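## Task

Using a trigger spray bottle, put exactly 3 complete trigger pulls of spray on the yellow sign on the cabinet door, each pull being a full squeeze followed by a release, with almost all droplets landing on the sign rather than the door. Spraying beyond 3 pulls costs score, and a whole extra pull is a failure. Then stand the bottle upright in its original spot, release it and move the hand away. Nothing may leave the table, and the end state must hold without the robot supporting it.

## Robot and tools

Robot: the upper body of a humanoid on a stand past the table's -x edge (x = 0.18 m). Only the right arm and its five-finger hand move. The spray shows up as pale drops on the sign. Aiming from roughly a hand's width off the sign, at its centre, keeps the drops on it; farther away, some miss. A full pull means trigger pressed completely, then let out.

Scene frame: origin on the table top roughly below the pelvis, +x across the table away from the robot, +z up, +y to the robot's left (its right side faces -y). The right shoulder sits about 0.28 m above the pelvis, 0.14 m toward -y and 0.06 m toward +x; the hand point cannot get farther than 0.59 m from it. Reported positions grow less accurate at long reach.

Hand point: a spot 0.05 m in front of the palm where index pad and thumb tip meet in a pinch. Its own axes: +z along straight fingers, +y out of the palm, +x across the palm toward the little finger. Fingertips extend 0.06 to 0.07 m past it along +z. A wrist bracket on the little-finger side protrudes 0.03 m beyond the point in +y and 0.11 m across the palm and can collide.

The row (14 numbers, each -1 to 1, one hand, one list per row): dx, dy, dz, rx, ry, rz, little, ring, middle, index, thumb_bend, thumb_turn, force_limit, speed.
- dx..rz are an offset, not a pose: the target is the hand point pose from the most recent result showing it (or, before any such result in the scene and for later calls in the same reply, the pose when the action begins), shifted in the hand point's own axes. Scale: 1.0 = 0.6 m for dx, dy, dz and 180 degrees for the rotation vector rx, ry, rz. Every row counts from that same base pose, not from the row before. All-zero offsets drive back to the base pose; they do not hold still.
- Fingers (little, ring, middle, index): absolute targets, +1 straight, -1 curled into the palm. thumb_bend: +1 straight, -1 fully bent. thumb_turn: +1 beside the palm, -1 in front of it facing the fingers. A pinch is about index -0.22, thumb_bend -0.75, thumb_turn -0.57.
- force_limit: closing motors stop at about 0 N (-1) up to 10 N (+1) fingertip force, 15 N for the thumb motors; opening ignores it. speed: near zero (-1) to full (+1), full travel 0.6 s. For a gentle grip close at speed -0.9 or less.

Tools:
- execute_actions {"actions": [...], "pictures": bool}. Empty list: just read state. One action: {"rows": [[14 numbers], ...], "steps": n}, 1 to 15 rows, at most 15 steps of 1/30 s, last row repeated if short. One wait: {"steps": n} up to 300, counted from the previous result.
- move {"target": [14 numbers], "speed": m/s 0.002 to 0.5, default 0.25}: straight-line path to one offset target (same base rules), lasting 0.5 to 10 s; it does not avoid obstacles. Rotation capped at twice speed in rad/s. Hand numbers are sent at the start. Result has a "move:" line: done, off_target, moving, held or fault, plus limits (paced = pose clipped; held = some steps blocked, after which motion may surge) and the distance left to target.
- wait {"seconds": 0 to 10}.
- zoom_image {"camera": "cam_high" or "cam_wrist", "region": [x0, y0, x1, y1]}, pixels, top-left origin, up to 504 x 504.
- show_instructions {}: the reference pages (trigger spray bottle).
- finished_scene {"scene": current scene number}: ends and grades the scene irreversibly.

Motion: each step the commanded pose is clipped to 70 mm and 16 degrees from the measured one; position wins over orientation if both cannot be met. After an action the arm continues only to its last clipped pose, so check the result and send the remainder. Joints are rate-limited to 2.4 rad/s.

Gripping: with the thumb turned fully in front, the hand wraps objects 0.035 to 0.08 m wide, lying across the palm on the wrist side of the point; turn the thumb before arriving. A motor starts only when its target changes by at least 0.01, then runs until target or force_limit and locks. Resending the same numbers keeps a grip. To squeeze more, raise force_limit and send a more-closed target; to loosen, send a target more open than hand_measured.

Result lines: end_effector_position (m) and end_effector_quat_wxyz in the scene frame; hand_measured, hand_stopped_by (moving, target, force, stalled, fault), hand_load_n (positive = finger pushed open), hand_force_limit, hand_speed, six entries each in motor order. Loads near zero mean the grip is lost. "Hand target" is the pose being driven toward. "pose unreachable" and HELD mark commands altered or blocked by the clearance check. Joint torques are noisy, offset drive outputs. MOTOR HOT warns at 90 °C; at 120 °C the arm drops.

Cameras: cam_high (504x504, fixed overhead) and cam_wrist (616x616 fisheye on the hand), calibrations given in the prompt.

Avoid: knocking anything off the table, dropping or slamming the bottle, fast impacts, pressing far past contact. Joint load limits 23 N m (wrist pitch and yaw 4.6 N m, held weight included); exceeding one freezes the arm for 10 s. Do not over-pull the trigger; finish with the bottle upright in place, hand open and clear.

Each tool is called after "Call:" in YAML: its name, and indented under it one key for each argument.

Reference images:

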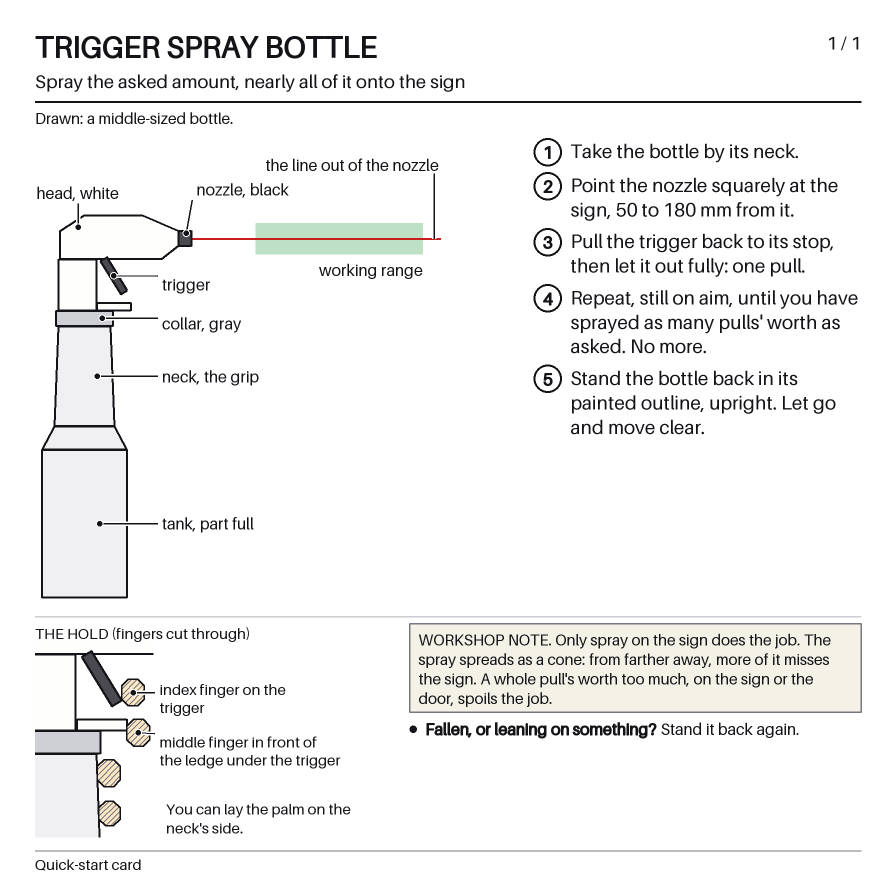

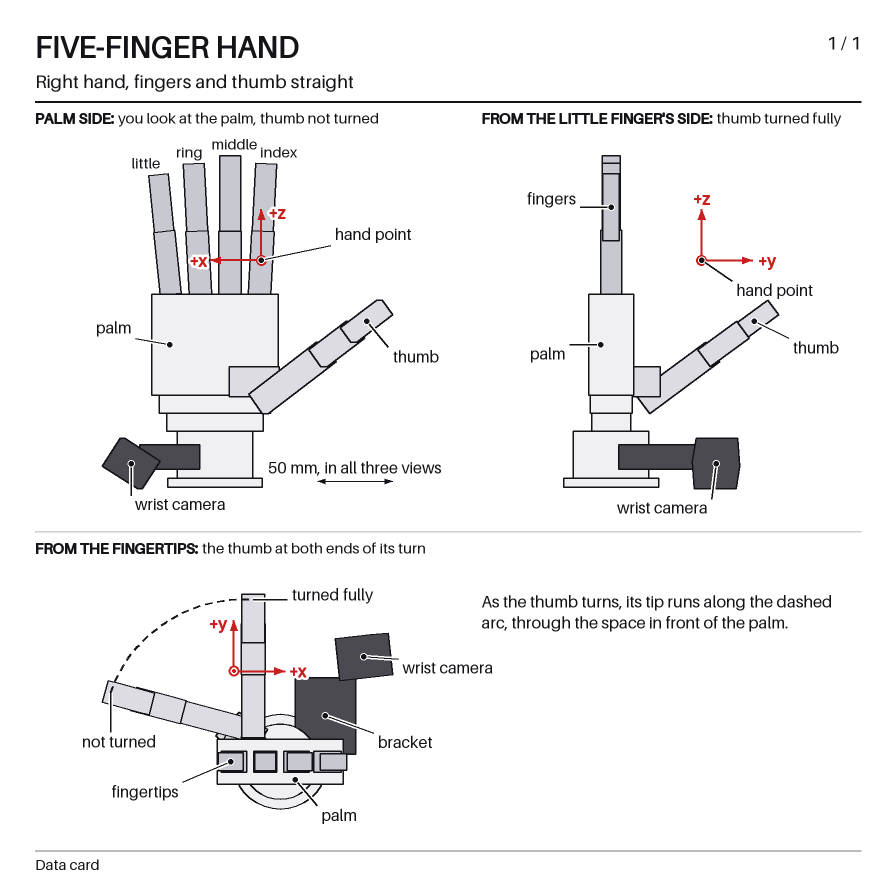

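## Session

Call:
execute_actions:
  actions: []

Scene clock: 0.00 s of 6300.00 s.
end_effector_position=(+0.2207, -0.3894, +0.1548) hand_measured=(+1.000, +1.000, +1.000, +1.000, +1.000, +1.000) hand_load_n=(+0.0, +0.0, +0.0, +0.0, +0.0, +0.0) hand_stopped_by=(target, target, target, target, target, target) hand_force_limit=0.00 hand_speed=-0.80 end_effector_quat_wxyz=(-0.109, +0.835, -0.422, +0.336)
Joint positions: [ 0.394 -1.051 -0.826 -0.079 -0.937 -0.875  0.66 ]
Joint velocities: [-0.006 -0.015  0.011 -0.005  0.     0.     0.   ]
Joint torques (N m, as the arm reports them, + toward a larger angle): no reading
Hand target: +0.221, -0.389, +0.155; -0.109, +0.835, -0.422, +0.336

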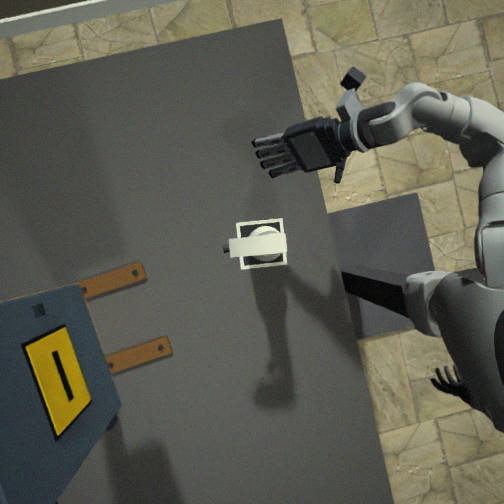

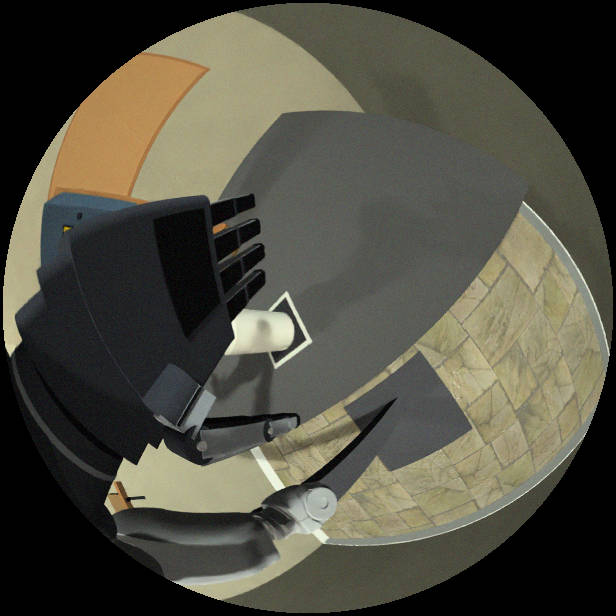

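Call:
zoom_image:
  camera: "cam_high"
  region: [0, 252, 252, 504]

Call:
zoom_image:
  camera: "cam_high"
  region: [200, 190, 320, 310]

Region (0, 252, 252, 504) of cam_high's 504x504 image, scaled by 2.000, with more detail than that image has.

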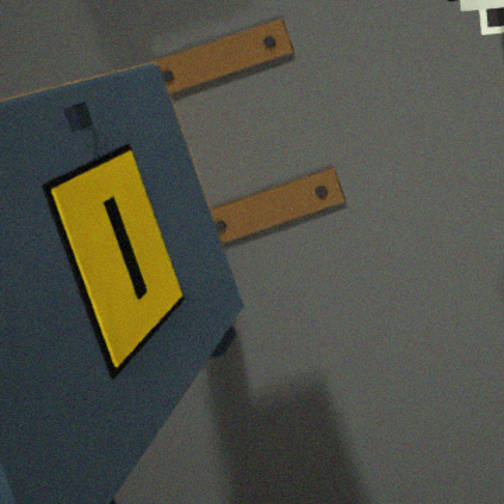

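Region (200, 190, 320, 310) of cam_high's 504x504 image, scaled by 4.200, with more detail than that image has.

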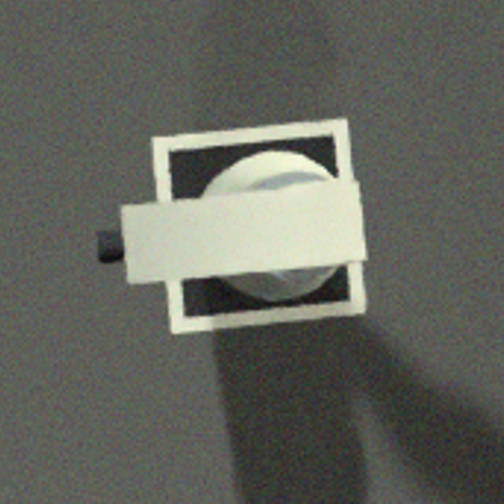

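Call:
move:
  target: [0.0069, -0.1518, -0.102, 0.309, -0.1395, 0.692, 1, 1, 1, 1, 1, -1, 0, 0.5]
  speed: 0.3

Scene clock: 106.47 s of 6300.00 s.
end_effector_position=(+0.2431, -0.3232, +0.2406) hand_measured=(+1.000, +1.000, +1.000, +1.000, +1.000, -1.000) hand_load_n=(+0.0, +0.0, +0.0, +0.0, +0.0, +0.0) hand_stopped_by=(target, target, target, target, target, target) hand_force_limit=0.00 hand_speed=0.50 end_effector_quat_wxyz=(+0.700, +0.041, +0.712, -0.028)
Joint positions: [ 0.487 -0.495 -0.556  0.117  0.87  -0.398  0.689]
Joint velocities: [-0.006  0.009  0.009 -0.002 -0.008  0.005 -0.001]
Joint torques (N m, as the arm reports them, + toward a larger angle): [ 1.82 -2.06 -2.9  -0.32  1.   -0.57 -0.12]
Hand target: +0.243, -0.324, +0.241; +0.700, +0.045, +0.712, -0.027
Off the commanded pose: 0.009 m, 2 deg.
After step 90, 99.03 s passed at rest.
move: off_target
camera_calibration (this result's frames):
cam_wrist: T_world_to_cam=[[0.254438, 0.966497, 0.0338488, 0.241425], [-0.495574, 0.100248, 0.862761, -0.0530428], [0.830462, -0.236294, 0.504477, -0.280926], [0, 0, 0, 1]] pos_world=[0.145584, -0.294401, 0.179312]

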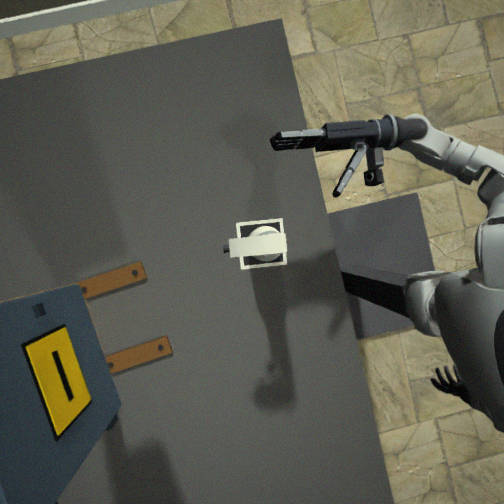

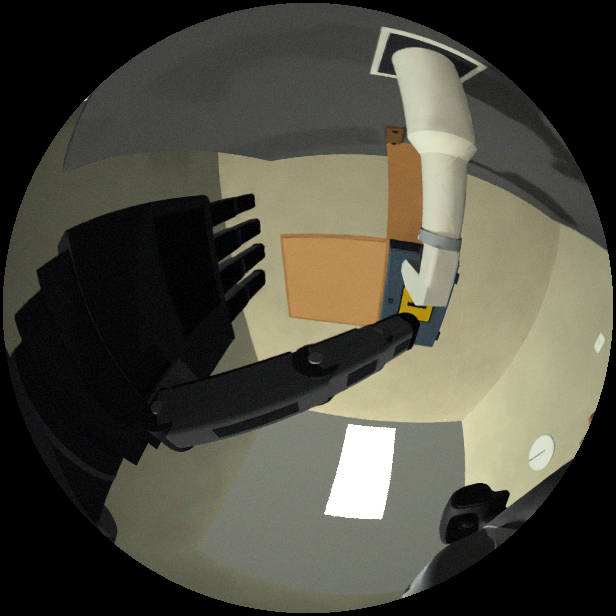

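Call:
zoom_image:
  camera: "cam_wrist"
  region: [270, 120, 520, 370]

Region (270, 120, 520, 370) of cam_wrist's 616x616 image, scaled by 2.016, with more detail than that image has.

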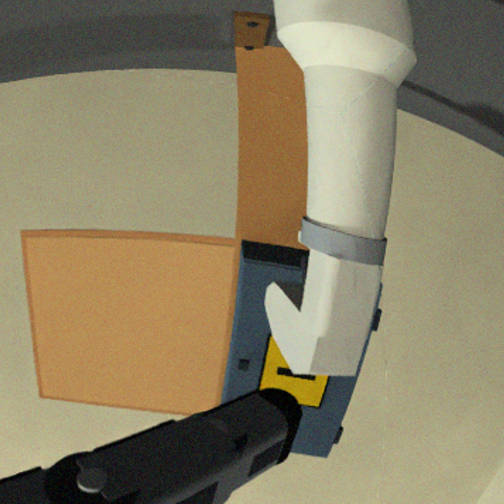

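Call:
move:
  target: [-0.0007, 0.1775, -0.0123, 0, 0, 0, 1, 1, 1, 1, 1, -1, 0, 0.5]
  speed: 0.2

Scene clock: 150.07 s of 6300.00 s.
end_effector_position=(+0.2493, -0.2160, +0.2460) hand_measured=(+1.000, +1.000, +1.000, +1.000, +1.000, -1.000) hand_load_n=(+0.0, +0.0, +0.0, +0.0, +0.0, +0.0) hand_stopped_by=(target, target, target, target, target, target) hand_force_limit=0.00 hand_speed=0.50 end_effector_quat_wxyz=(+0.720, +0.023, +0.694, -0.009)
Joint positions: [ 0.529 -0.033 -0.489 -0.347  0.474 -0.302  0.611]
Joint velocities: [ 0.     0.002  0.006 -0.006  0.    -0.003  0.   ]
Joint torques (N m, as the arm reports them, + toward a larger angle): [ 1.69 -0.78 -1.74 -0.49  0.71 -0.72  0.11]
Hand target: +0.249, -0.216, +0.245; +0.718, +0.021, +0.695, -0.010
Off the commanded pose: 0.004 m, 4 deg.
joint sent to its limit — the command would take joint 1 (shoulder pitch) past its upper limit and joint 2 (shoulder roll) past its upper limit, so those joints were sent only as far as their limits.
After step 90, 39.67 s passed at rest.
move: off_target
camera_calibration (this result's frames):
cam_wrist: T_world_to_cam=[[0.202263, 0.978265, 0.0456938, 0.148647], [-0.545927, 0.0738924, 0.834568, -0.0516001], [0.813052, -0.193748, 0.549006, -0.260917], [0, 0, 0, 1]] pos_world=[0.153903, -0.192155, 0.179517]

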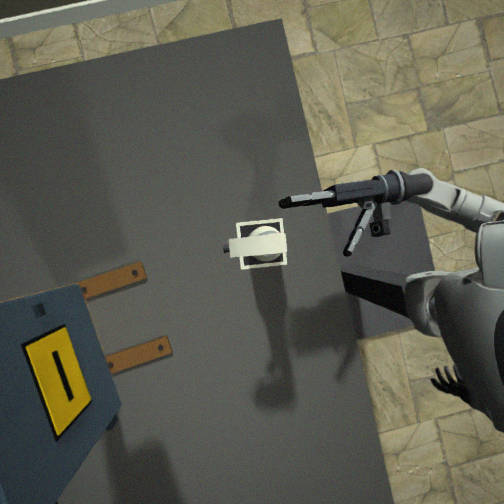

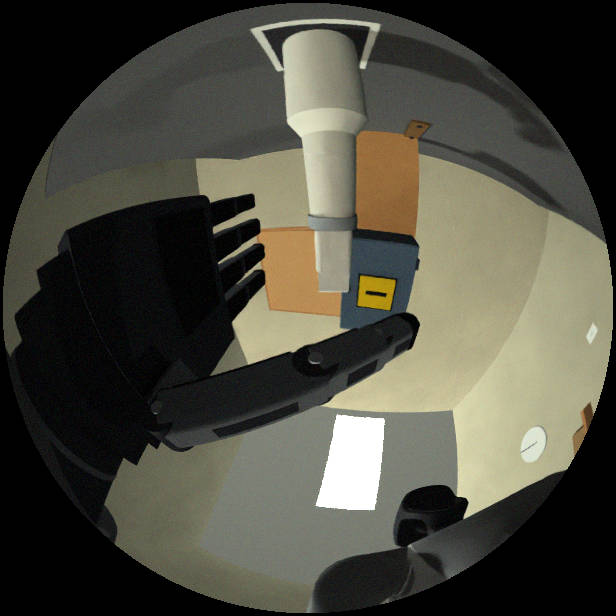

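Call:
move:
  target: [0.0, 0.0333, 0.1433, 0.0256, 0.011, 0, 1, 1, 1, 1, 1, -1, 0, 0.5]
  speed: 0.15

Scene clock: 166.47 s of 6300.00 s.
end_effector_position=(+0.3356, -0.2025, +0.2525) hand_measured=(+1.000, +1.000, +1.000, +1.000, +1.000, -1.000) hand_load_n=(+0.0, +0.0, +0.0, +0.0, +0.0, +0.0) hand_stopped_by=(target, target, target, target, target, target) hand_force_limit=0.00 hand_speed=0.50 end_effector_quat_wxyz=(+0.708, +0.049, +0.703, -0.042)
Joint positions: [ 0.232 -0.049 -0.368 -0.472  0.239  0.044  0.261]
Joint velocities: [0.008 0.    0.008 0.005 0.008 0.001 0.   ]
Joint torques (N m, as the arm reports them, + toward a larger angle): [-0.36 -0.85 -1.18 -1.12  0.66 -0.68 -0.11]
Hand target: +0.336, -0.203, +0.252; +0.707, +0.048, +0.705, -0.044
Off the commanded pose: 0.004 m, 1 deg.
After step 90, 12.43 s passed at rest.
move: off_target
camera_calibration (this result's frames):
cam_wrist: T_world_to_cam=[[0.284288, 0.958265, 0.0301617, 0.0900784], [-0.51135, 0.12494, 0.850242, -0.016091], [0.810988, -0.257136, 0.525527, -0.338253], [0, 0, 0, 1]] pos_world=[0.240483, -0.171286, 0.188725]

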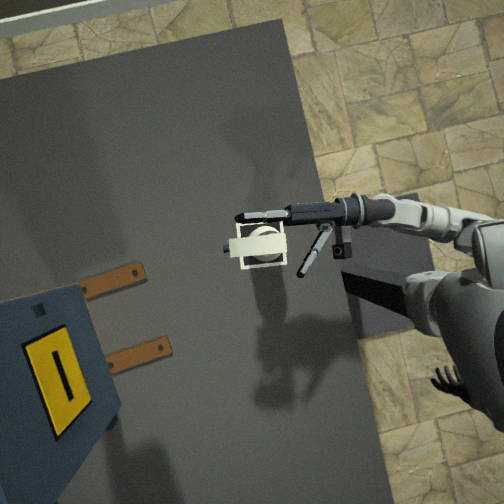

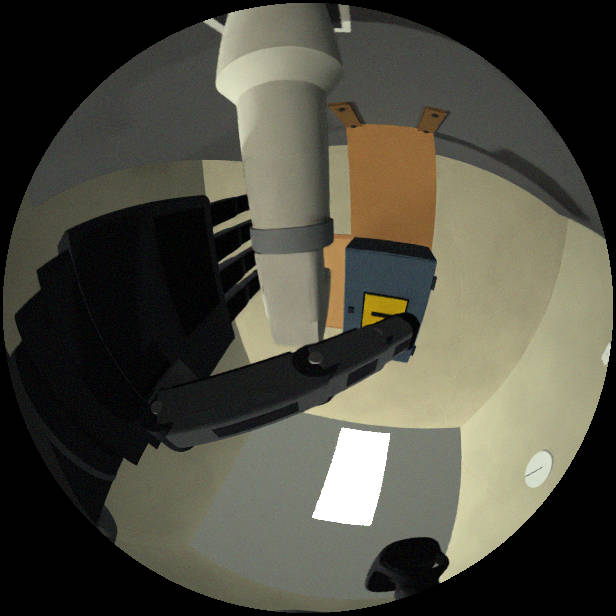

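Call:
move:
  target: [0.0267, 0.012, 0.0667, 0, 0, 0, 1, 1, 1, 1, 1, -1, 0, 0.5]
  speed: 0.08

Scene clock: 201.63 s of 6300.00 s.
end_effector_position=(+0.3761, -0.2029, +0.2386) hand_measured=(+1.000, +1.000, +1.000, +1.000, +1.000, -1.000) hand_load_n=(+0.0, +0.0, +0.0, +0.0, +0.0, +0.0) hand_stopped_by=(target, target, target, target, target, target) hand_force_limit=0.00 hand_speed=0.50 end_effector_quat_wxyz=(+0.708, +0.049, +0.703, -0.045)
Joint positions: [ 0.029 -0.073 -0.355 -0.266  0.173  0.022  0.224]
Joint velocities: [ 0.    -0.008  0.009  0.     0.002 -0.003  0.   ]
Joint torques (N m, as the arm reports them, + toward a larger angle): [-1.86 -1.   -0.95 -0.75  0.62 -0.81 -0.03]
Hand target: +0.377, -0.203, +0.238; +0.708, +0.047, +0.703, -0.046
Off the commanded pose: 0.003 m, 0 deg.
After step 90, 31.30 s passed at rest.
move: done
camera_calibration (this result's frames):
cam_wrist: T_world_to_cam=[[0.288223, 0.957186, 0.0268939, 0.0784383], [-0.512034, 0.130326, 0.849021, 0.0180755], [0.809165, -0.258478, 0.527675, -0.364005], [0, 0, 0, 1]] pos_world=[0.281188, -0.171523, 0.17462]

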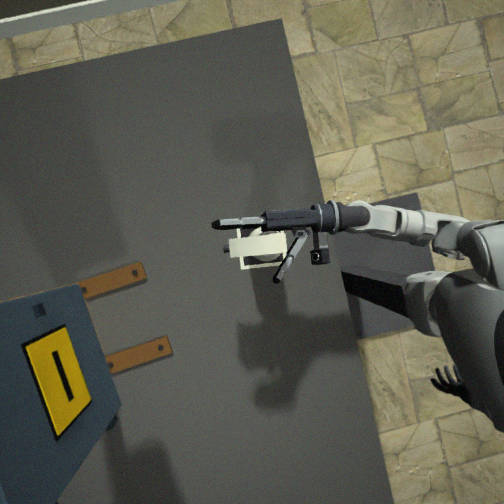

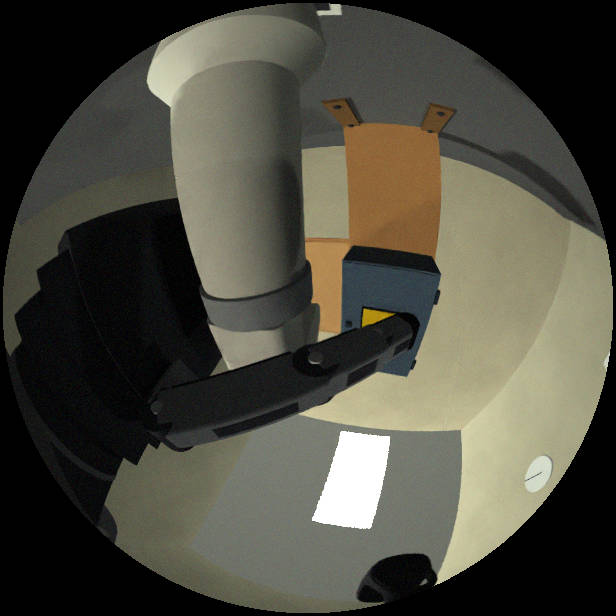

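Call:
zoom_image:
  camera: "cam_high"
  region: [200, 180, 340, 320]

Region (200, 180, 340, 320) of cam_high's 504x504 image, scaled by 3.600, with more detail than that image has.

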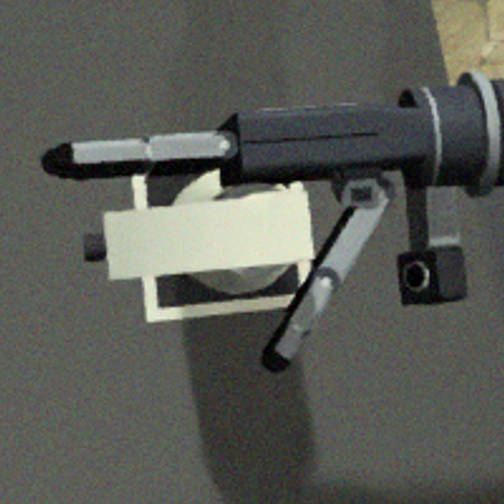

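Call:
execute_actions:
  actions:
    - {"rows": [[0, 0, -0.005, 0, 0, 0, -1, -1, -1, 0.5, -1, -1, 0.4, -0.4]], "steps": 15}

Scene clock: 215.50 s of 6300.00 s.
end_effector_position=(+0.3735, -0.2032, +0.2376) hand_measured=(+0.604, +0.604, +0.604, +0.604, +0.750, -1.000) hand_load_n=(+0.0, +0.0, +0.0, +0.0, +0.0, +0.0) hand_stopped_by=(moving, moving, moving, moving, moving, target) hand_force_limit=0.40 hand_speed=-0.40 end_effector_quat_wxyz=(+0.707, +0.049, +0.704, -0.046)
Joint positions: [ 0.042 -0.071 -0.354 -0.274  0.173  0.02   0.225]
Joint velocities: [-0.006  0.017 -0.009 -0.002  0.003  0.     0.001]
Joint torques (N m, as the arm reports them, + toward a larger angle): [-1.46 -0.72 -0.9  -1.19  0.76 -0.79  0.05]
Hand target: +0.373, -0.202, +0.239; +0.708, +0.049, +0.703, -0.044
Off the commanded pose: 0.001 m, 0 deg.
Steps of this call (steps 1 to 90: nothing new was sent; then 10.37 s passed at rest; steps 91 to 105: all 15 steps of this action). Readings (end_effector_position | what the end effector reports):
91: (+0.3761, -0.2029, +0.2386) | hand_measured=(+1.000, +1.000, +1.000, +1.000, +1.000, -1.000) hand_load_n=(+0.0, +0.0, +0.0, +0.0, +0.0, +0.0) hand_stopped_by=(moving, moving, moving, moving, moving, target) hand_force_limit=0.40 hand_speed=-0.40
92: (+0.3759, -0.2029, +0.2387) | hand_measured=(+1.000, +1.000, +1.000, +1.000, +1.000, -1.000) hand_load_n=(+0.0, +0.0, +0.0, +0.0, +0.0, +0.0) hand_stopped_by=(moving, moving, moving, moving, moving, target) hand_force_limit=0.40 hand_speed=-0.40
94: (+0.3743, -0.2031, +0.2386) | hand_measured=(+0.970, +0.970, +0.970, +0.970, +0.980, -1.000) hand_load_n=(+0.0, +0.0, +0.0, +0.0, +0.0, +0.0) hand_stopped_by=(moving, moving, moving, moving, moving, target) hand_force_limit=0.40 hand_speed=-0.40
98: (+0.3735, -0.2033, +0.2375) | hand_measured=(+0.836, +0.836, +0.836, +0.836, +0.896, -1.000) hand_load_n=(+0.0, +0.0, +0.0, +0.0, +0.0, +0.0) hand_stopped_by=(moving, moving, moving, moving, moving, target) hand_force_limit=0.40 hand_speed=-0.40
105: the state above
camera_calibration (this result's frames):
cam_wrist: T_world_to_cam=[[0.289713, 0.956811, 0.0240596, 0.0795244], [-0.5089, 0.132702, 0.850536, 0.0165824], [0.81061, -0.258655, 0.525366, -0.361448], [0, 0, 0, 1]] pos_world=[0.278393, -0.171781, 0.173875]

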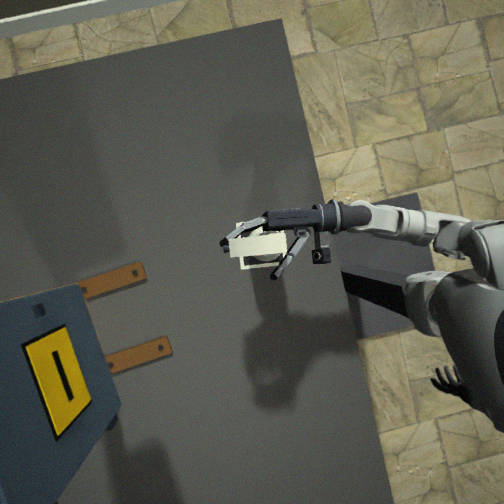

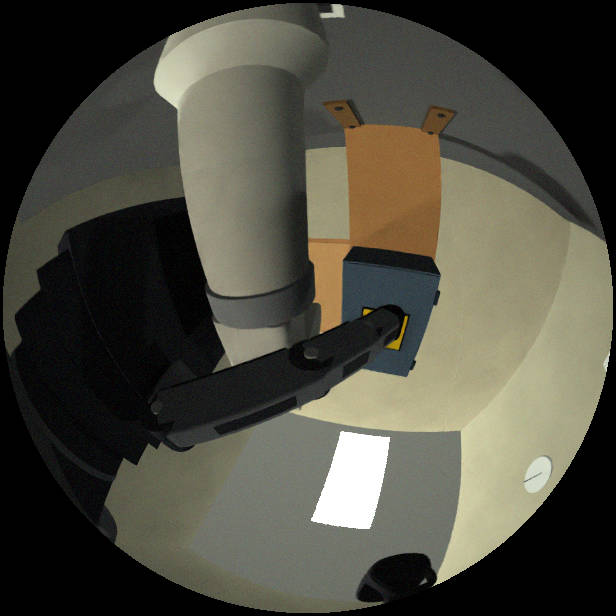

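Call:
wait:
  seconds: 1.5

Scene clock: 219.63 s of 6300.00 s.
end_effector_position=(+0.3734, -0.2029, +0.2384) hand_measured=(-0.628, -0.588, -0.226, +0.500, +0.116, -1.000) hand_load_n=(+5.5, +9.5, +8.0, +0.0, +10.0, +9.0) hand_stopped_by=(force, force, force, target, force, target) hand_force_limit=0.40 hand_speed=-0.40 end_effector_quat_wxyz=(+0.708, +0.048, +0.703, -0.046)
Joint positions: [ 0.043 -0.071 -0.354 -0.275  0.173  0.018  0.226]
Joint velocities: [ 0.003  0.005 -0.014  0.    -0.002  0.     0.   ]
Joint torques (N m, as the arm reports them, + toward a larger angle): [-1.51 -0.64 -0.82 -1.08  0.72 -0.76  0.02]
Hand target: +0.373, -0.202, +0.239; +0.708, +0.049, +0.703, -0.044
Off the commanded pose: 0.001 m, 0 deg.
Steps of this call (steps 1 to 100: nothing new was sent; then 0.80 s passed at rest). Readings (end_effector_position | what the end effector reports):
1: (+0.3735, -0.2032, +0.2376) | hand_measured=(+0.570, +0.570, +0.570, +0.570, +0.728, -1.000) hand_load_n=(+0.0, +0.0, +0.0, +0.0, +0.0, +0.0) hand_stopped_by=(moving, moving, moving, moving, moving, target) hand_force_limit=0.40 hand_speed=-0.40
2: (+0.3735, -0.2031, +0.2376) | hand_measured=(+0.536, +0.536, +0.536, +0.536, +0.708, -1.000) hand_load_n=(+0.0, +0.0, +0.0, +0.0, +0.0, +0.0) hand_stopped_by=(moving, moving, moving, moving, moving, target) hand_force_limit=0.40 hand_speed=-0.40
4: (+0.3735, -0.2031, +0.2377) | hand_measured=(+0.470, +0.470, +0.470, +0.500, +0.666, -1.000) hand_load_n=(+0.0, +0.0, +0.0, +0.0, +0.0, +0.0) hand_stopped_by=(moving, moving, moving, moving, moving, target) hand_force_limit=0.40 hand_speed=-0.40
8: (+0.3735, -0.2031, +0.2377) | hand_measured=(+0.336, +0.336, +0.336, +0.500, +0.582, -1.000) hand_load_n=(+0.0, +0.0, +0.0, +0.0, +0.0, +0.0) hand_stopped_by=(moving, moving, moving, target, moving, target) hand_force_limit=0.40 hand_speed=-0.40
100: the state above
camera_calibration (this result's frames):
cam_wrist: T_world_to_cam=[[0.288989, 0.957033, 0.0239598, 0.0796406], [-0.511385, 0.133165, 0.848971, 0.0171936], [0.809303, -0.257596, 0.527895, -0.3616], [0, 0, 0, 1]] pos_world=[0.278421, -0.171655, 0.174382]

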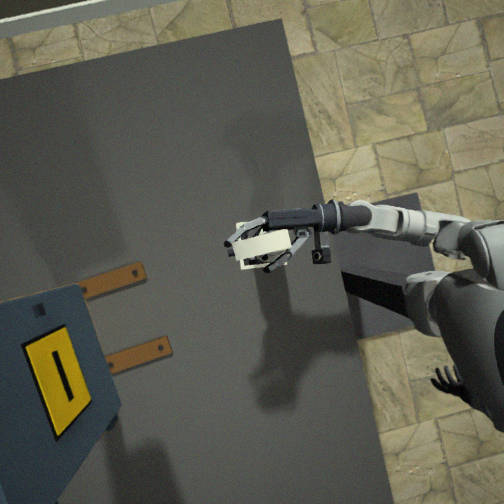

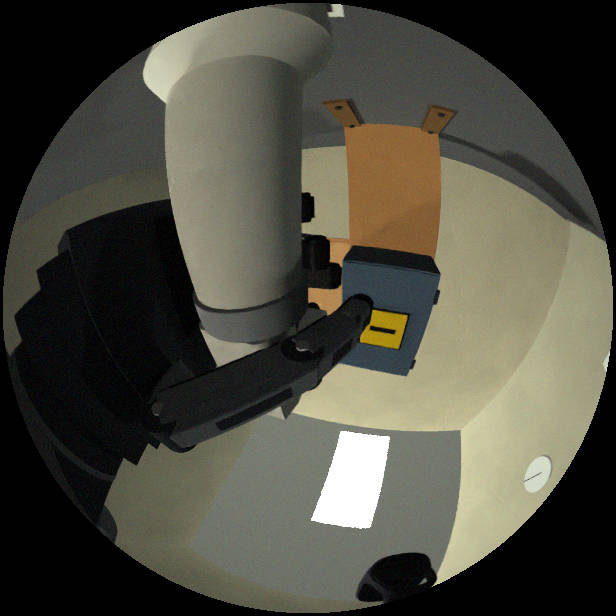

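Call:
zoom_image:
  camera: "cam_high"
  region: [200, 180, 340, 320]

Region (200, 180, 340, 320) of cam_high's 504x504 image, scaled by 3.600, with more detail than that image has.

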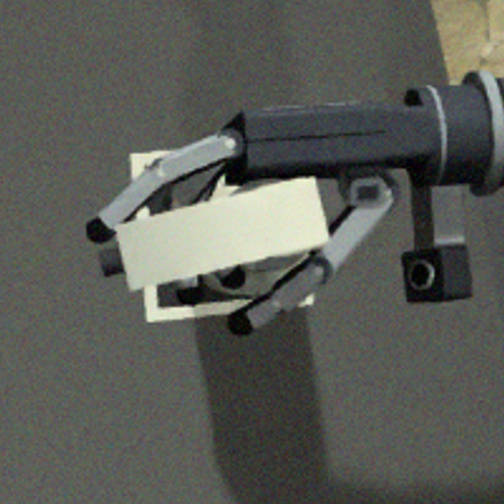

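Call:
move:
  target: [-0.1333, 0, 0, 0, 0, 0, -1, -1, -1, 0.5, -1, -1, 0.4, -0.4]
  speed: 0.12

Scene clock: 238.10 s of 6300.00 s.
end_effector_position=(+0.3710, -0.2049, +0.3165) hand_measured=(-0.628, -0.588, -0.226, +0.500, +0.116, -1.000) hand_load_n=(+6.0, +9.5, +8.0, +0.0, +10.0, +8.5) hand_stopped_by=(force, force, force, target, force, target) hand_force_limit=0.40 hand_speed=-0.40 end_effector_quat_wxyz=(+0.707, +0.048, +0.704, -0.050)
Joint positions: [-0.013 -0.184 -0.463 -0.765  0.323  0.6    0.12 ]
Joint velocities: [-0.002 -0.003  0.002 -0.006  0.002  0.001  0.   ]
Joint torques (N m, as the arm reports them, + toward a larger angle): [-2.47 -1.28 -1.6  -1.34  0.91 -1.   -0.04]
Hand target: +0.371, -0.205, +0.318; +0.707, +0.049, +0.703, -0.049
Off the commanded pose: 0.003 m, 1 deg.
After step 90, 14.30 s passed at rest.
move: done
camera_calibration (this result's frames):
cam_wrist: T_world_to_cam=[[0.294719, 0.955422, 0.0176086, 0.0798807], [-0.506354, 0.140515, 0.8508, -0.0509441], [0.810399, -0.259663, 0.525194, -0.401385], [0, 0, 0, 1]] pos_world=[0.275943, -0.173386, 0.252741]

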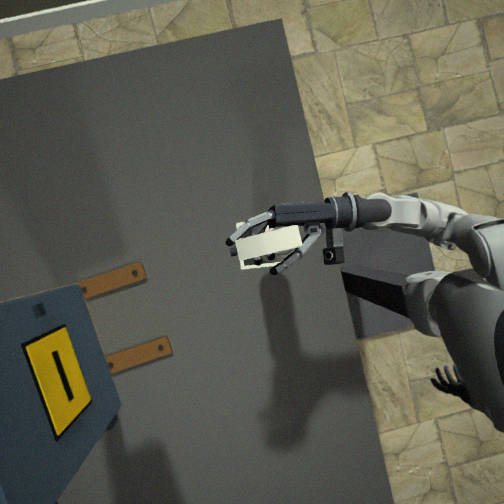

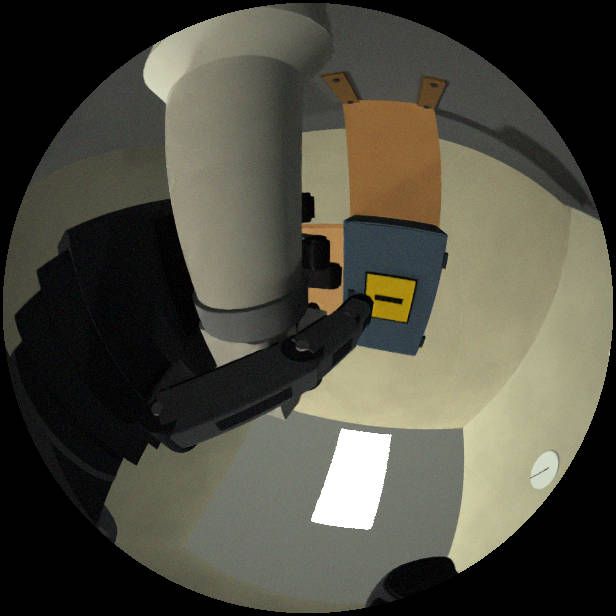

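Call:
move:
  target: [-0.1488, 0.1643, 0.2018, -0.0322, 0, 0, -1, -1, -1, 0.5, -1, -1, 0.4, -0.4]
  speed: 0.15

Scene clock: 257.63 s of 6300.00 s.
end_effector_position=(+0.5020, -0.1367, +0.4121) hand_measured=(-0.628, -0.588, -0.226, +0.500, +0.116, -1.000) hand_load_n=(+6.0, +9.5, +8.0, +0.0, +10.0, +8.5) hand_stopped_by=(force, force, force, target, force, target) hand_force_limit=0.40 hand_speed=-0.40 end_effector_quat_wxyz=(+0.711, +0.016, +0.702, -0.032)
Joint positions: [-0.91  -0.328 -0.218 -0.344  0.286  1.011 -0.15 ]
Joint velocities: [ 0.002  0.015 -0.008  0.003  0.011  0.     0.   ]
Joint torques (N m, as the arm reports them, + toward a larger angle): [-6.97 -1.47 -1.11 -0.73  0.39 -1.16 -0.1 ]
Hand target: +0.503, -0.138, +0.411; +0.711, +0.016, +0.703, -0.036
Off the commanded pose: 0.014 m, 2 deg.
After step 90, 14.83 s passed at rest.
move: off_target
camera_calibration (this result's frames):
cam_wrist: T_world_to_cam=[[0.225126, 0.974329, -0.000748835, 0.0195625], [-0.522733, 0.12143, 0.843804, -0.067078], [0.822234, -0.189571, 0.536651, -0.541121], [0, 0, 0, 1]] pos_world=[0.40546, -0.113496, 0.347009]

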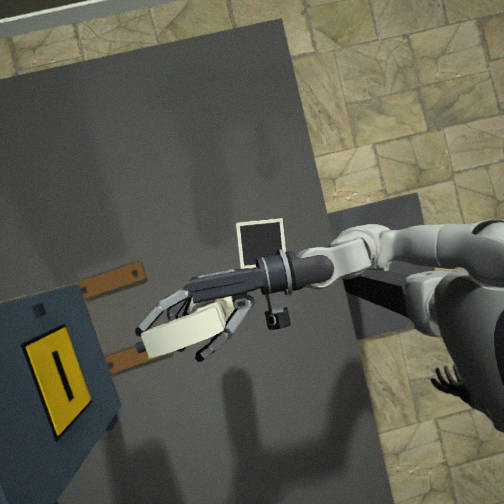

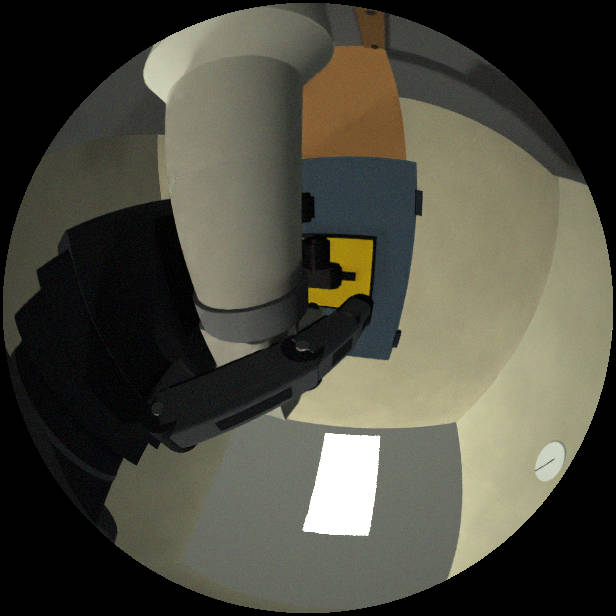

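Call:
zoom_image:
  camera: "cam_high"
  region: [0, 260, 260, 460]

Region (0, 260, 260, 460) of cam_high's 504x504 image, scaled by 1.938, with more detail than that image has; it fills the top 388 rows of this view, and the rest is white.

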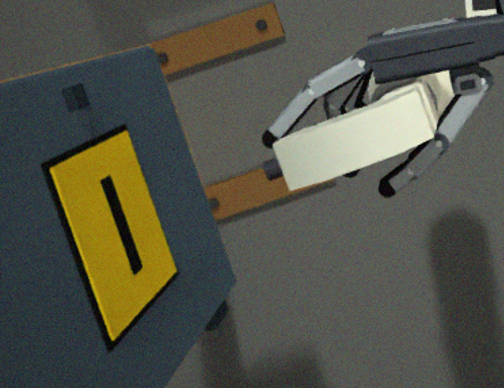

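Call:
execute_actions:
  actions:
    - {"rows": [[0, 0, 0, 0, 0, 0, -1, -1, -1, -1, -1, -1, 1.0, -0.2]], "steps": 15}
  pictures: false

Call:
wait:
  seconds: 1.5

Scene clock: 276.50 s of 6300.00 s.
end_effector_position=(+0.5020, -0.1367, +0.4121) hand_measured=(-0.628, -0.588, -0.226, -0.030, +0.116, -1.000) hand_load_n=(+6.0, +9.5, +8.0, +0.0, +10.0, +8.5) hand_stopped_by=(force, force, force, moving, force, target) hand_force_limit=1.00 hand_speed=-0.20 end_effector_quat_wxyz=(+0.711, +0.016, +0.702, -0.032)
Joint positions: [-0.91  -0.328 -0.218 -0.344  0.286  1.011 -0.15 ]
Joint velocities: [ 0.017 -0.012 -0.003  0.006  0.002  0.     0.   ]
Joint torques (N m, as the arm reports them, + toward a larger angle): [-7.03 -1.36 -1.35 -0.8   0.52 -1.11  0.  ]
Hand target: +0.502, -0.137, +0.412; +0.711, +0.016, +0.702, -0.032
Off the commanded pose: 0.000 m, 0 deg.
Steps of this call (steps 1 to 90: nothing new was sent; then 15.37 s passed at rest; steps 91 to 105: all 15 steps of this action). Readings (end_effector_position | what the end effector reports):
91: (+0.5020, -0.1367, +0.4121) | hand_measured=(-0.628, -0.588, -0.226, +0.500, +0.116, -1.000) hand_load_n=(+6.0, +9.5, +8.0, +0.0, +10.0, +8.5) hand_stopped_by=(force, force, force, moving, force, target) hand_force_limit=1.00 hand_speed=-0.20
92: (+0.5020, -0.1367, +0.4121) | hand_measured=(-0.628, -0.588, -0.226, +0.500, +0.116, -1.000) hand_load_n=(+6.0, +9.5, +8.0, +0.0, +10.0, +8.5) hand_stopped_by=(force, force, force, moving, force, target) hand_force_limit=1.00 hand_speed=-0.20
94: (+0.5020, -0.1367, +0.4121) | hand_measured=(-0.628, -0.588, -0.226, +0.460, +0.116, -1.000) hand_load_n=(+6.0, +9.5, +8.0, +0.0, +10.0, +8.5) hand_stopped_by=(force, force, force, moving, force, target) hand_force_limit=1.00 hand_speed=-0.20
98: (+0.5020, -0.1367, +0.4121) | hand_measured=(-0.628, -0.588, -0.226, +0.282, +0.116, -1.000) hand_load_n=(+6.0, +9.5, +8.0, +0.0, +10.0, +8.5) hand_stopped_by=(force, force, force, moving, force, target) hand_force_limit=1.00 hand_speed=-0.20
105: the state above

Scene clock: 278.00 s of 6300.00 s.
end_effector_position=(+0.5020, -0.1367, +0.4121) hand_measured=(-0.628, -0.588, -0.226, -0.646, +0.116, -1.000) hand_load_n=(+6.5, +7.0, +4.5, +9.5, +10.5, +8.0) hand_stopped_by=(force, force, force, force, force, target) hand_force_limit=1.00 hand_speed=-0.20 end_effector_quat_wxyz=(+0.711, +0.016, +0.702, -0.032)
Joint positions: [-0.91  -0.328 -0.218 -0.344  0.286  1.011 -0.15 ]
Joint velocities: [ 0.002  0.012 -0.003 -0.003  0.006  0.     0.   ]
Joint torques (N m, as the arm reports them, + toward a larger angle): [-7.12 -1.34 -1.3  -0.85  0.57 -1.11  0.01]
Hand target: +0.502, -0.137, +0.412; +0.711, +0.016, +0.702, -0.032
Off the commanded pose: 0.000 m, 0 deg.
Steps of this call (steps 1 to 45: nothing new was sent). Readings (end_effector_position | what the end effector reports):
1: (+0.5020, -0.1367, +0.4121) | hand_measured=(-0.628, -0.588, -0.226, -0.072, +0.116, -1.000) hand_load_n=(+6.0, +9.5, +8.0, +0.0, +10.0, +8.5) hand_stopped_by=(force, force, force, moving, force, target) hand_force_limit=1.00 hand_speed=-0.20
2: (+0.5020, -0.1367, +0.4121) | hand_measured=(-0.628, -0.588, -0.226, -0.118, +0.116, -1.000) hand_load_n=(+6.0, +9.5, +8.0, +0.0, +10.0, +8.5) hand_stopped_by=(force, force, force, moving, force, target) hand_force_limit=1.00 hand_speed=-0.20
4: (+0.5020, -0.1367, +0.4121) | hand_measured=(-0.628, -0.588, -0.226, -0.206, +0.116, -1.000) hand_load_n=(+6.0, +9.5, +8.0, +0.0, +10.0, +8.5) hand_stopped_by=(force, force, force, moving, force, target) hand_force_limit=1.00 hand_speed=-0.20
8: (+0.5020, -0.1367, +0.4121) | hand_measured=(-0.628, -0.588, -0.226, -0.384, +0.116, -1.000) hand_load_n=(+6.0, +9.5, +8.0, +1.0, +10.0, +8.5) hand_stopped_by=(force, force, force, moving, force, target) hand_force_limit=1.00 hand_speed=-0.20
45: the state above
camera_calibration (this result's frames):
cam_wrist: T_world_to_cam=[[0.225112, 0.974333, -0.000729689, 0.0195562], [-0.52273, 0.121405, 0.843809, -0.0670839], [0.822239, -0.18957, 0.536643, -0.541118], [0, 0, 0, 1]] pos_world=[0.40546, -0.11349, 0.347007]

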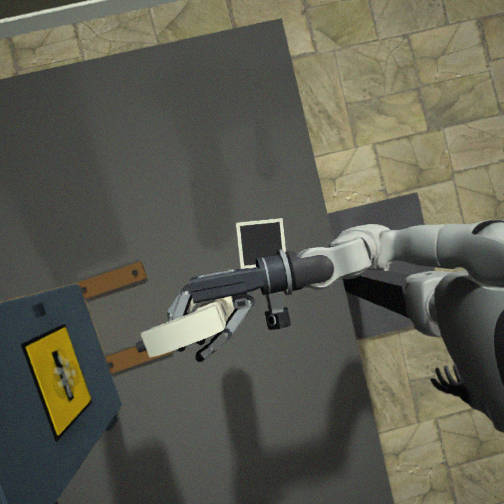

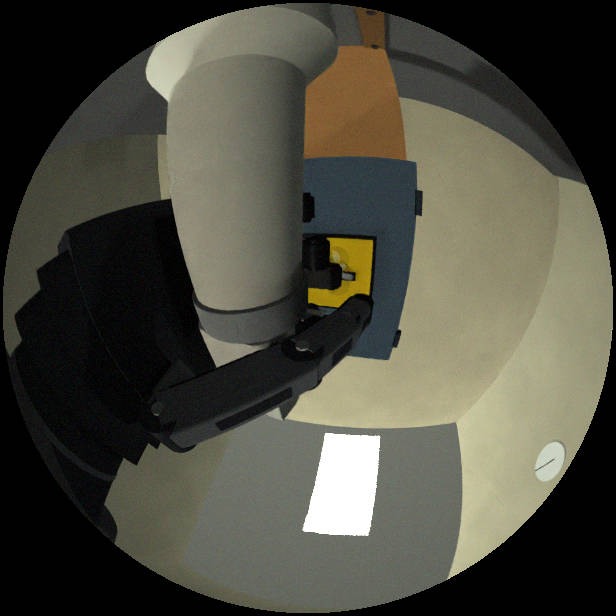

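Call:
zoom_image:
  camera: "cam_high"
  region: [0, 280, 200, 480]

Region (0, 280, 200, 480) of cam_high's 504x504 image, scaled by 2.520, with more detail than that image has.

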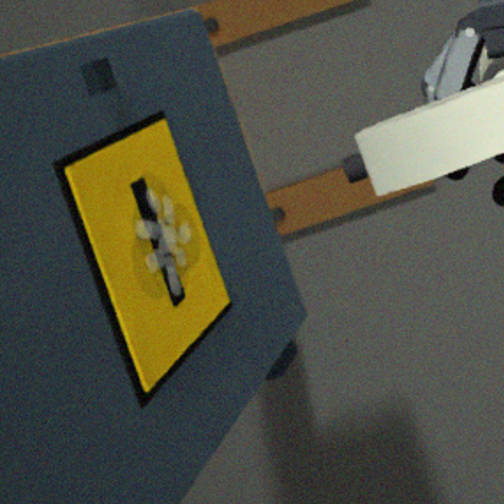

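Call:
execute_actions:
  actions:
    - {"rows": [[0, 0, 0, 0, 0, 0, -1, -1, -1, -0.25, -1, -1, 1.0, -0.2]], "steps": 15}
  pictures: false

Call:
execute_actions:
  actions:
    - {"rows": [[0, 0, 0, 0, 0, 0, -1, -1, -1, -1, -1, -1, 1.0, -0.7]], "steps": 15}
  pictures: false

Call:
execute_actions:
  actions:
    - {"rows": [[0, 0, 0, 0, 0, 0, -1, -1, -1, -1, -1, -1, 1.0, -0.7]], "steps": 8}
  pictures: false

Call:
execute_actions:
  actions:
    - {"rows": [[0, 0, 0, 0, 0, 0, -1, -1, -1, -1, -1, -1, 1.0, -0.7]], "steps": 8}
  pictures: false

Scene clock: 298.97 s of 6300.00 s.
end_effector_position=(+0.5020, -0.1367, +0.4121) hand_measured=(-0.628, -0.588, -0.226, -0.250, +0.116, -1.000) hand_load_n=(+5.0, +7.0, +5.5, +0.0, +10.0, +9.0) hand_stopped_by=(force, force, force, target, force, target) hand_force_limit=1.00 hand_speed=-0.20 end_effector_quat_wxyz=(+0.711, +0.016, +0.702, -0.032)
Joint positions: [-0.91  -0.328 -0.218 -0.344  0.286  1.011 -0.15 ]
Joint velocities: [ 0.002  0.     0.012 -0.008  0.     0.     0.   ]
Joint torques (N m, as the arm reports them, + toward a larger angle): [-7.21 -1.39 -1.25 -0.82  0.62 -1.08  0.01]
Hand target: +0.502, -0.137, +0.412; +0.711, +0.016, +0.702, -0.032
Off the commanded pose: 0.000 m, 0 deg.
Steps of this call (steps 1 to 90: nothing new was sent; then 17.47 s passed at rest; steps 91 to 105: all 15 steps of this action). Readings (end_effector_position | what the end effector reports):
91: (+0.5020, -0.1367, +0.4121) | hand_measured=(-0.628, -0.588, -0.226, -0.646, +0.116, -1.000) hand_load_n=(+6.5, +7.0, +4.5, +9.5, +10.5, +8.0) hand_stopped_by=(force, force, force, moving, force, target) hand_force_limit=1.00 hand_speed=-0.20
92: (+0.5020, -0.1367, +0.4121) | hand_measured=(-0.628, -0.588, -0.226, -0.646, +0.116, -1.000) hand_load_n=(+6.5, +7.0, +4.5, +9.5, +10.5, +8.0) hand_stopped_by=(force, force, force, moving, force, target) hand_force_limit=1.00 hand_speed=-0.20
94: (+0.5020, -0.1367, +0.4121) | hand_measured=(-0.628, -0.588, -0.226, -0.606, +0.116, -1.000) hand_load_n=(+6.0, +7.0, +5.0, +3.5, +10.5, +8.5) hand_stopped_by=(force, force, force, moving, force, target) hand_force_limit=1.00 hand_speed=-0.20
98: (+0.5020, -0.1367, +0.4121) | hand_measured=(-0.628, -0.588, -0.226, -0.430, +0.116, -1.000) hand_load_n=(+5.0, +7.0, +5.5, +0.5, +10.5, +9.0) hand_stopped_by=(force, force, force, moving, force, target) hand_force_limit=1.00 hand_speed=-0.20
105: the state above

Scene clock: 299.47 s of 6300.00 s.
end_effector_position=(+0.5020, -0.1367, +0.4121) hand_measured=(-0.628, -0.588, -0.226, -0.448, +0.116, -1.000) hand_load_n=(+5.0, +7.0, +5.5, +1.5, +10.5, +8.5) hand_stopped_by=(force, force, force, moving, force, target) hand_force_limit=1.00 hand_speed=-0.70 end_effector_quat_wxyz=(+0.711, +0.016, +0.702, -0.032)
Joint positions: [-0.91  -0.328 -0.218 -0.344  0.286  1.011 -0.15 ]
Joint velocities: [-0.003  0.    -0.012  0.     0.014  0.     0.   ]
Joint torques (N m, as the arm reports them, + toward a larger angle): [-7.1  -1.38 -1.23 -0.82  0.63 -1.1   0.  ]
Hand target: +0.502, -0.137, +0.412; +0.711, +0.016, +0.702, -0.032
Off the commanded pose: 0.000 m, 0 deg.
Steps of this call (steps 1 to 15: all 15 steps of this action). Readings (end_effector_position | what the end effector reports):
1: (+0.5020, -0.1367, +0.4121) | hand_measured=(-0.628, -0.588, -0.226, -0.250, +0.116, -1.000) hand_load_n=(+5.0, +7.0, +5.5, +0.0, +10.0, +9.0) hand_stopped_by=(force, force, force, moving, force, target) hand_force_limit=1.00 hand_speed=-0.70
2: (+0.5020, -0.1367, +0.4121) | hand_measured=(-0.628, -0.588, -0.226, -0.250, +0.116, -1.000) hand_load_n=(+5.0, +7.0, +5.5, +0.0, +10.0, +9.0) hand_stopped_by=(force, force, force, moving, force, target) hand_force_limit=1.00 hand_speed=-0.70
4: (+0.5020, -0.1367, +0.4121) | hand_measured=(-0.628, -0.588, -0.226, -0.266, +0.116, -1.000) hand_load_n=(+5.0, +7.0, +5.5, +0.0, +10.0, +9.0) hand_stopped_by=(force, force, force, moving, force, target) hand_force_limit=1.00 hand_speed=-0.70
8: (+0.5020, -0.1367, +0.4121) | hand_measured=(-0.628, -0.588, -0.226, -0.332, +0.116, -1.000) hand_load_n=(+5.0, +7.0, +5.5, +0.0, +10.0, +9.0) hand_stopped_by=(force, force, force, moving, force, target) hand_force_limit=1.00 hand_speed=-0.70
15: the state above

Scene clock: 299.73 s of 6300.00 s.
end_effector_position=(+0.5020, -0.1367, +0.4121) hand_measured=(-0.628, -0.588, -0.226, -0.582, +0.116, -1.000) hand_load_n=(+5.5, +7.0, +5.0, +2.5, +10.0, +9.0) hand_stopped_by=(force, force, force, moving, force, target) hand_force_limit=1.00 hand_speed=-0.70 end_effector_quat_wxyz=(+0.711, +0.016, +0.702, -0.032)
Joint positions: [-0.91  -0.328 -0.218 -0.344  0.286  1.011 -0.15 ]
Joint velocities: [-0.003  0.003 -0.009 -0.005  0.003  0.     0.   ]
Joint torques (N m, as the arm reports them, + toward a larger angle): [-7.1  -1.37 -1.21 -0.82  0.55 -1.11 -0.02]
Hand target: +0.502, -0.137, +0.412; +0.711, +0.016, +0.702, -0.032
Off the commanded pose: 0.000 m, 0 deg.
Steps of this call (steps 1 to 8: all 8 steps of this action). Readings (end_effector_position | what the end effector reports):
1: (+0.5020, -0.1367, +0.4121) | hand_measured=(-0.628, -0.588, -0.226, -0.464, +0.116, -1.000) hand_load_n=(+5.0, +7.0, +5.5, +1.5, +10.5, +8.5) hand_stopped_by=(force, force, force, moving, force, target) hand_force_limit=1.00 hand_speed=-0.70
2: (+0.5020, -0.1367, +0.4121) | hand_measured=(-0.628, -0.588, -0.226, -0.482, +0.116, -1.000) hand_load_n=(+5.0, +7.0, +5.5, +1.5, +10.5, +8.5) hand_stopped_by=(force, force, force, moving, force, target) hand_force_limit=1.00 hand_speed=-0.70
4: (+0.5020, -0.1367, +0.4121) | hand_measured=(-0.628, -0.588, -0.226, -0.514, +0.116, -1.000) hand_load_n=(+5.0, +7.0, +5.5, +1.5, +10.5, +9.0) hand_stopped_by=(force, force, force, moving, force, target) hand_force_limit=1.00 hand_speed=-0.70
8: the state above

Scene clock: 300.00 s of 6300.00 s.
end_effector_position=(+0.5020, -0.1367, +0.4121) hand_measured=(-0.628, -0.588, -0.226, -0.652, +0.116, -1.000) hand_load_n=(+6.5, +7.0, +4.5, +10.5, +10.5, +8.0) hand_stopped_by=(force, force, force, force, force, target) hand_force_limit=1.00 hand_speed=-0.70 end_effector_quat_wxyz=(+0.711, +0.016, +0.702, -0.032)
Joint positions: [-0.91  -0.328 -0.218 -0.344  0.286  1.011 -0.15 ]
Joint velocities: [ 0.005  0.    -0.006  0.    -0.012  0.     0.   ]
Joint torques (N m, as the arm reports them, + toward a larger angle): [-7.1  -1.39 -1.26 -0.83  0.64 -1.09 -0.01]
Hand target: +0.502, -0.137, +0.412; +0.711, +0.016, +0.702, -0.032
Off the commanded pose: 0.000 m, 0 deg.
Steps of this call (steps 1 to 8: all 8 steps of this action). Readings (end_effector_position | what the end effector reports):
1: (+0.5020, -0.1367, +0.4121) | hand_measured=(-0.628, -0.588, -0.226, -0.598, +0.116, -1.000) hand_load_n=(+5.5, +7.0, +5.0, +3.0, +10.0, +9.0) hand_stopped_by=(force, force, force, moving, force, target) hand_force_limit=1.00 hand_speed=-0.70
2: (+0.5020, -0.1367, +0.4121) | hand_measured=(-0.628, -0.588, -0.226, -0.614, +0.116, -1.000) hand_load_n=(+5.5, +7.0, +5.0, +3.5, +10.0, +9.0) hand_stopped_by=(force, force, force, moving, force, target) hand_force_limit=1.00 hand_speed=-0.70
4: (+0.5020, -0.1367, +0.4121) | hand_measured=(-0.628, -0.588, -0.226, -0.646, +0.116, -1.000) hand_load_n=(+6.0, +7.0, +5.0, +9.5, +10.0, +8.5) hand_stopped_by=(force, force, force, moving, force, target) hand_force_limit=1.00 hand_speed=-0.70
8: the state above


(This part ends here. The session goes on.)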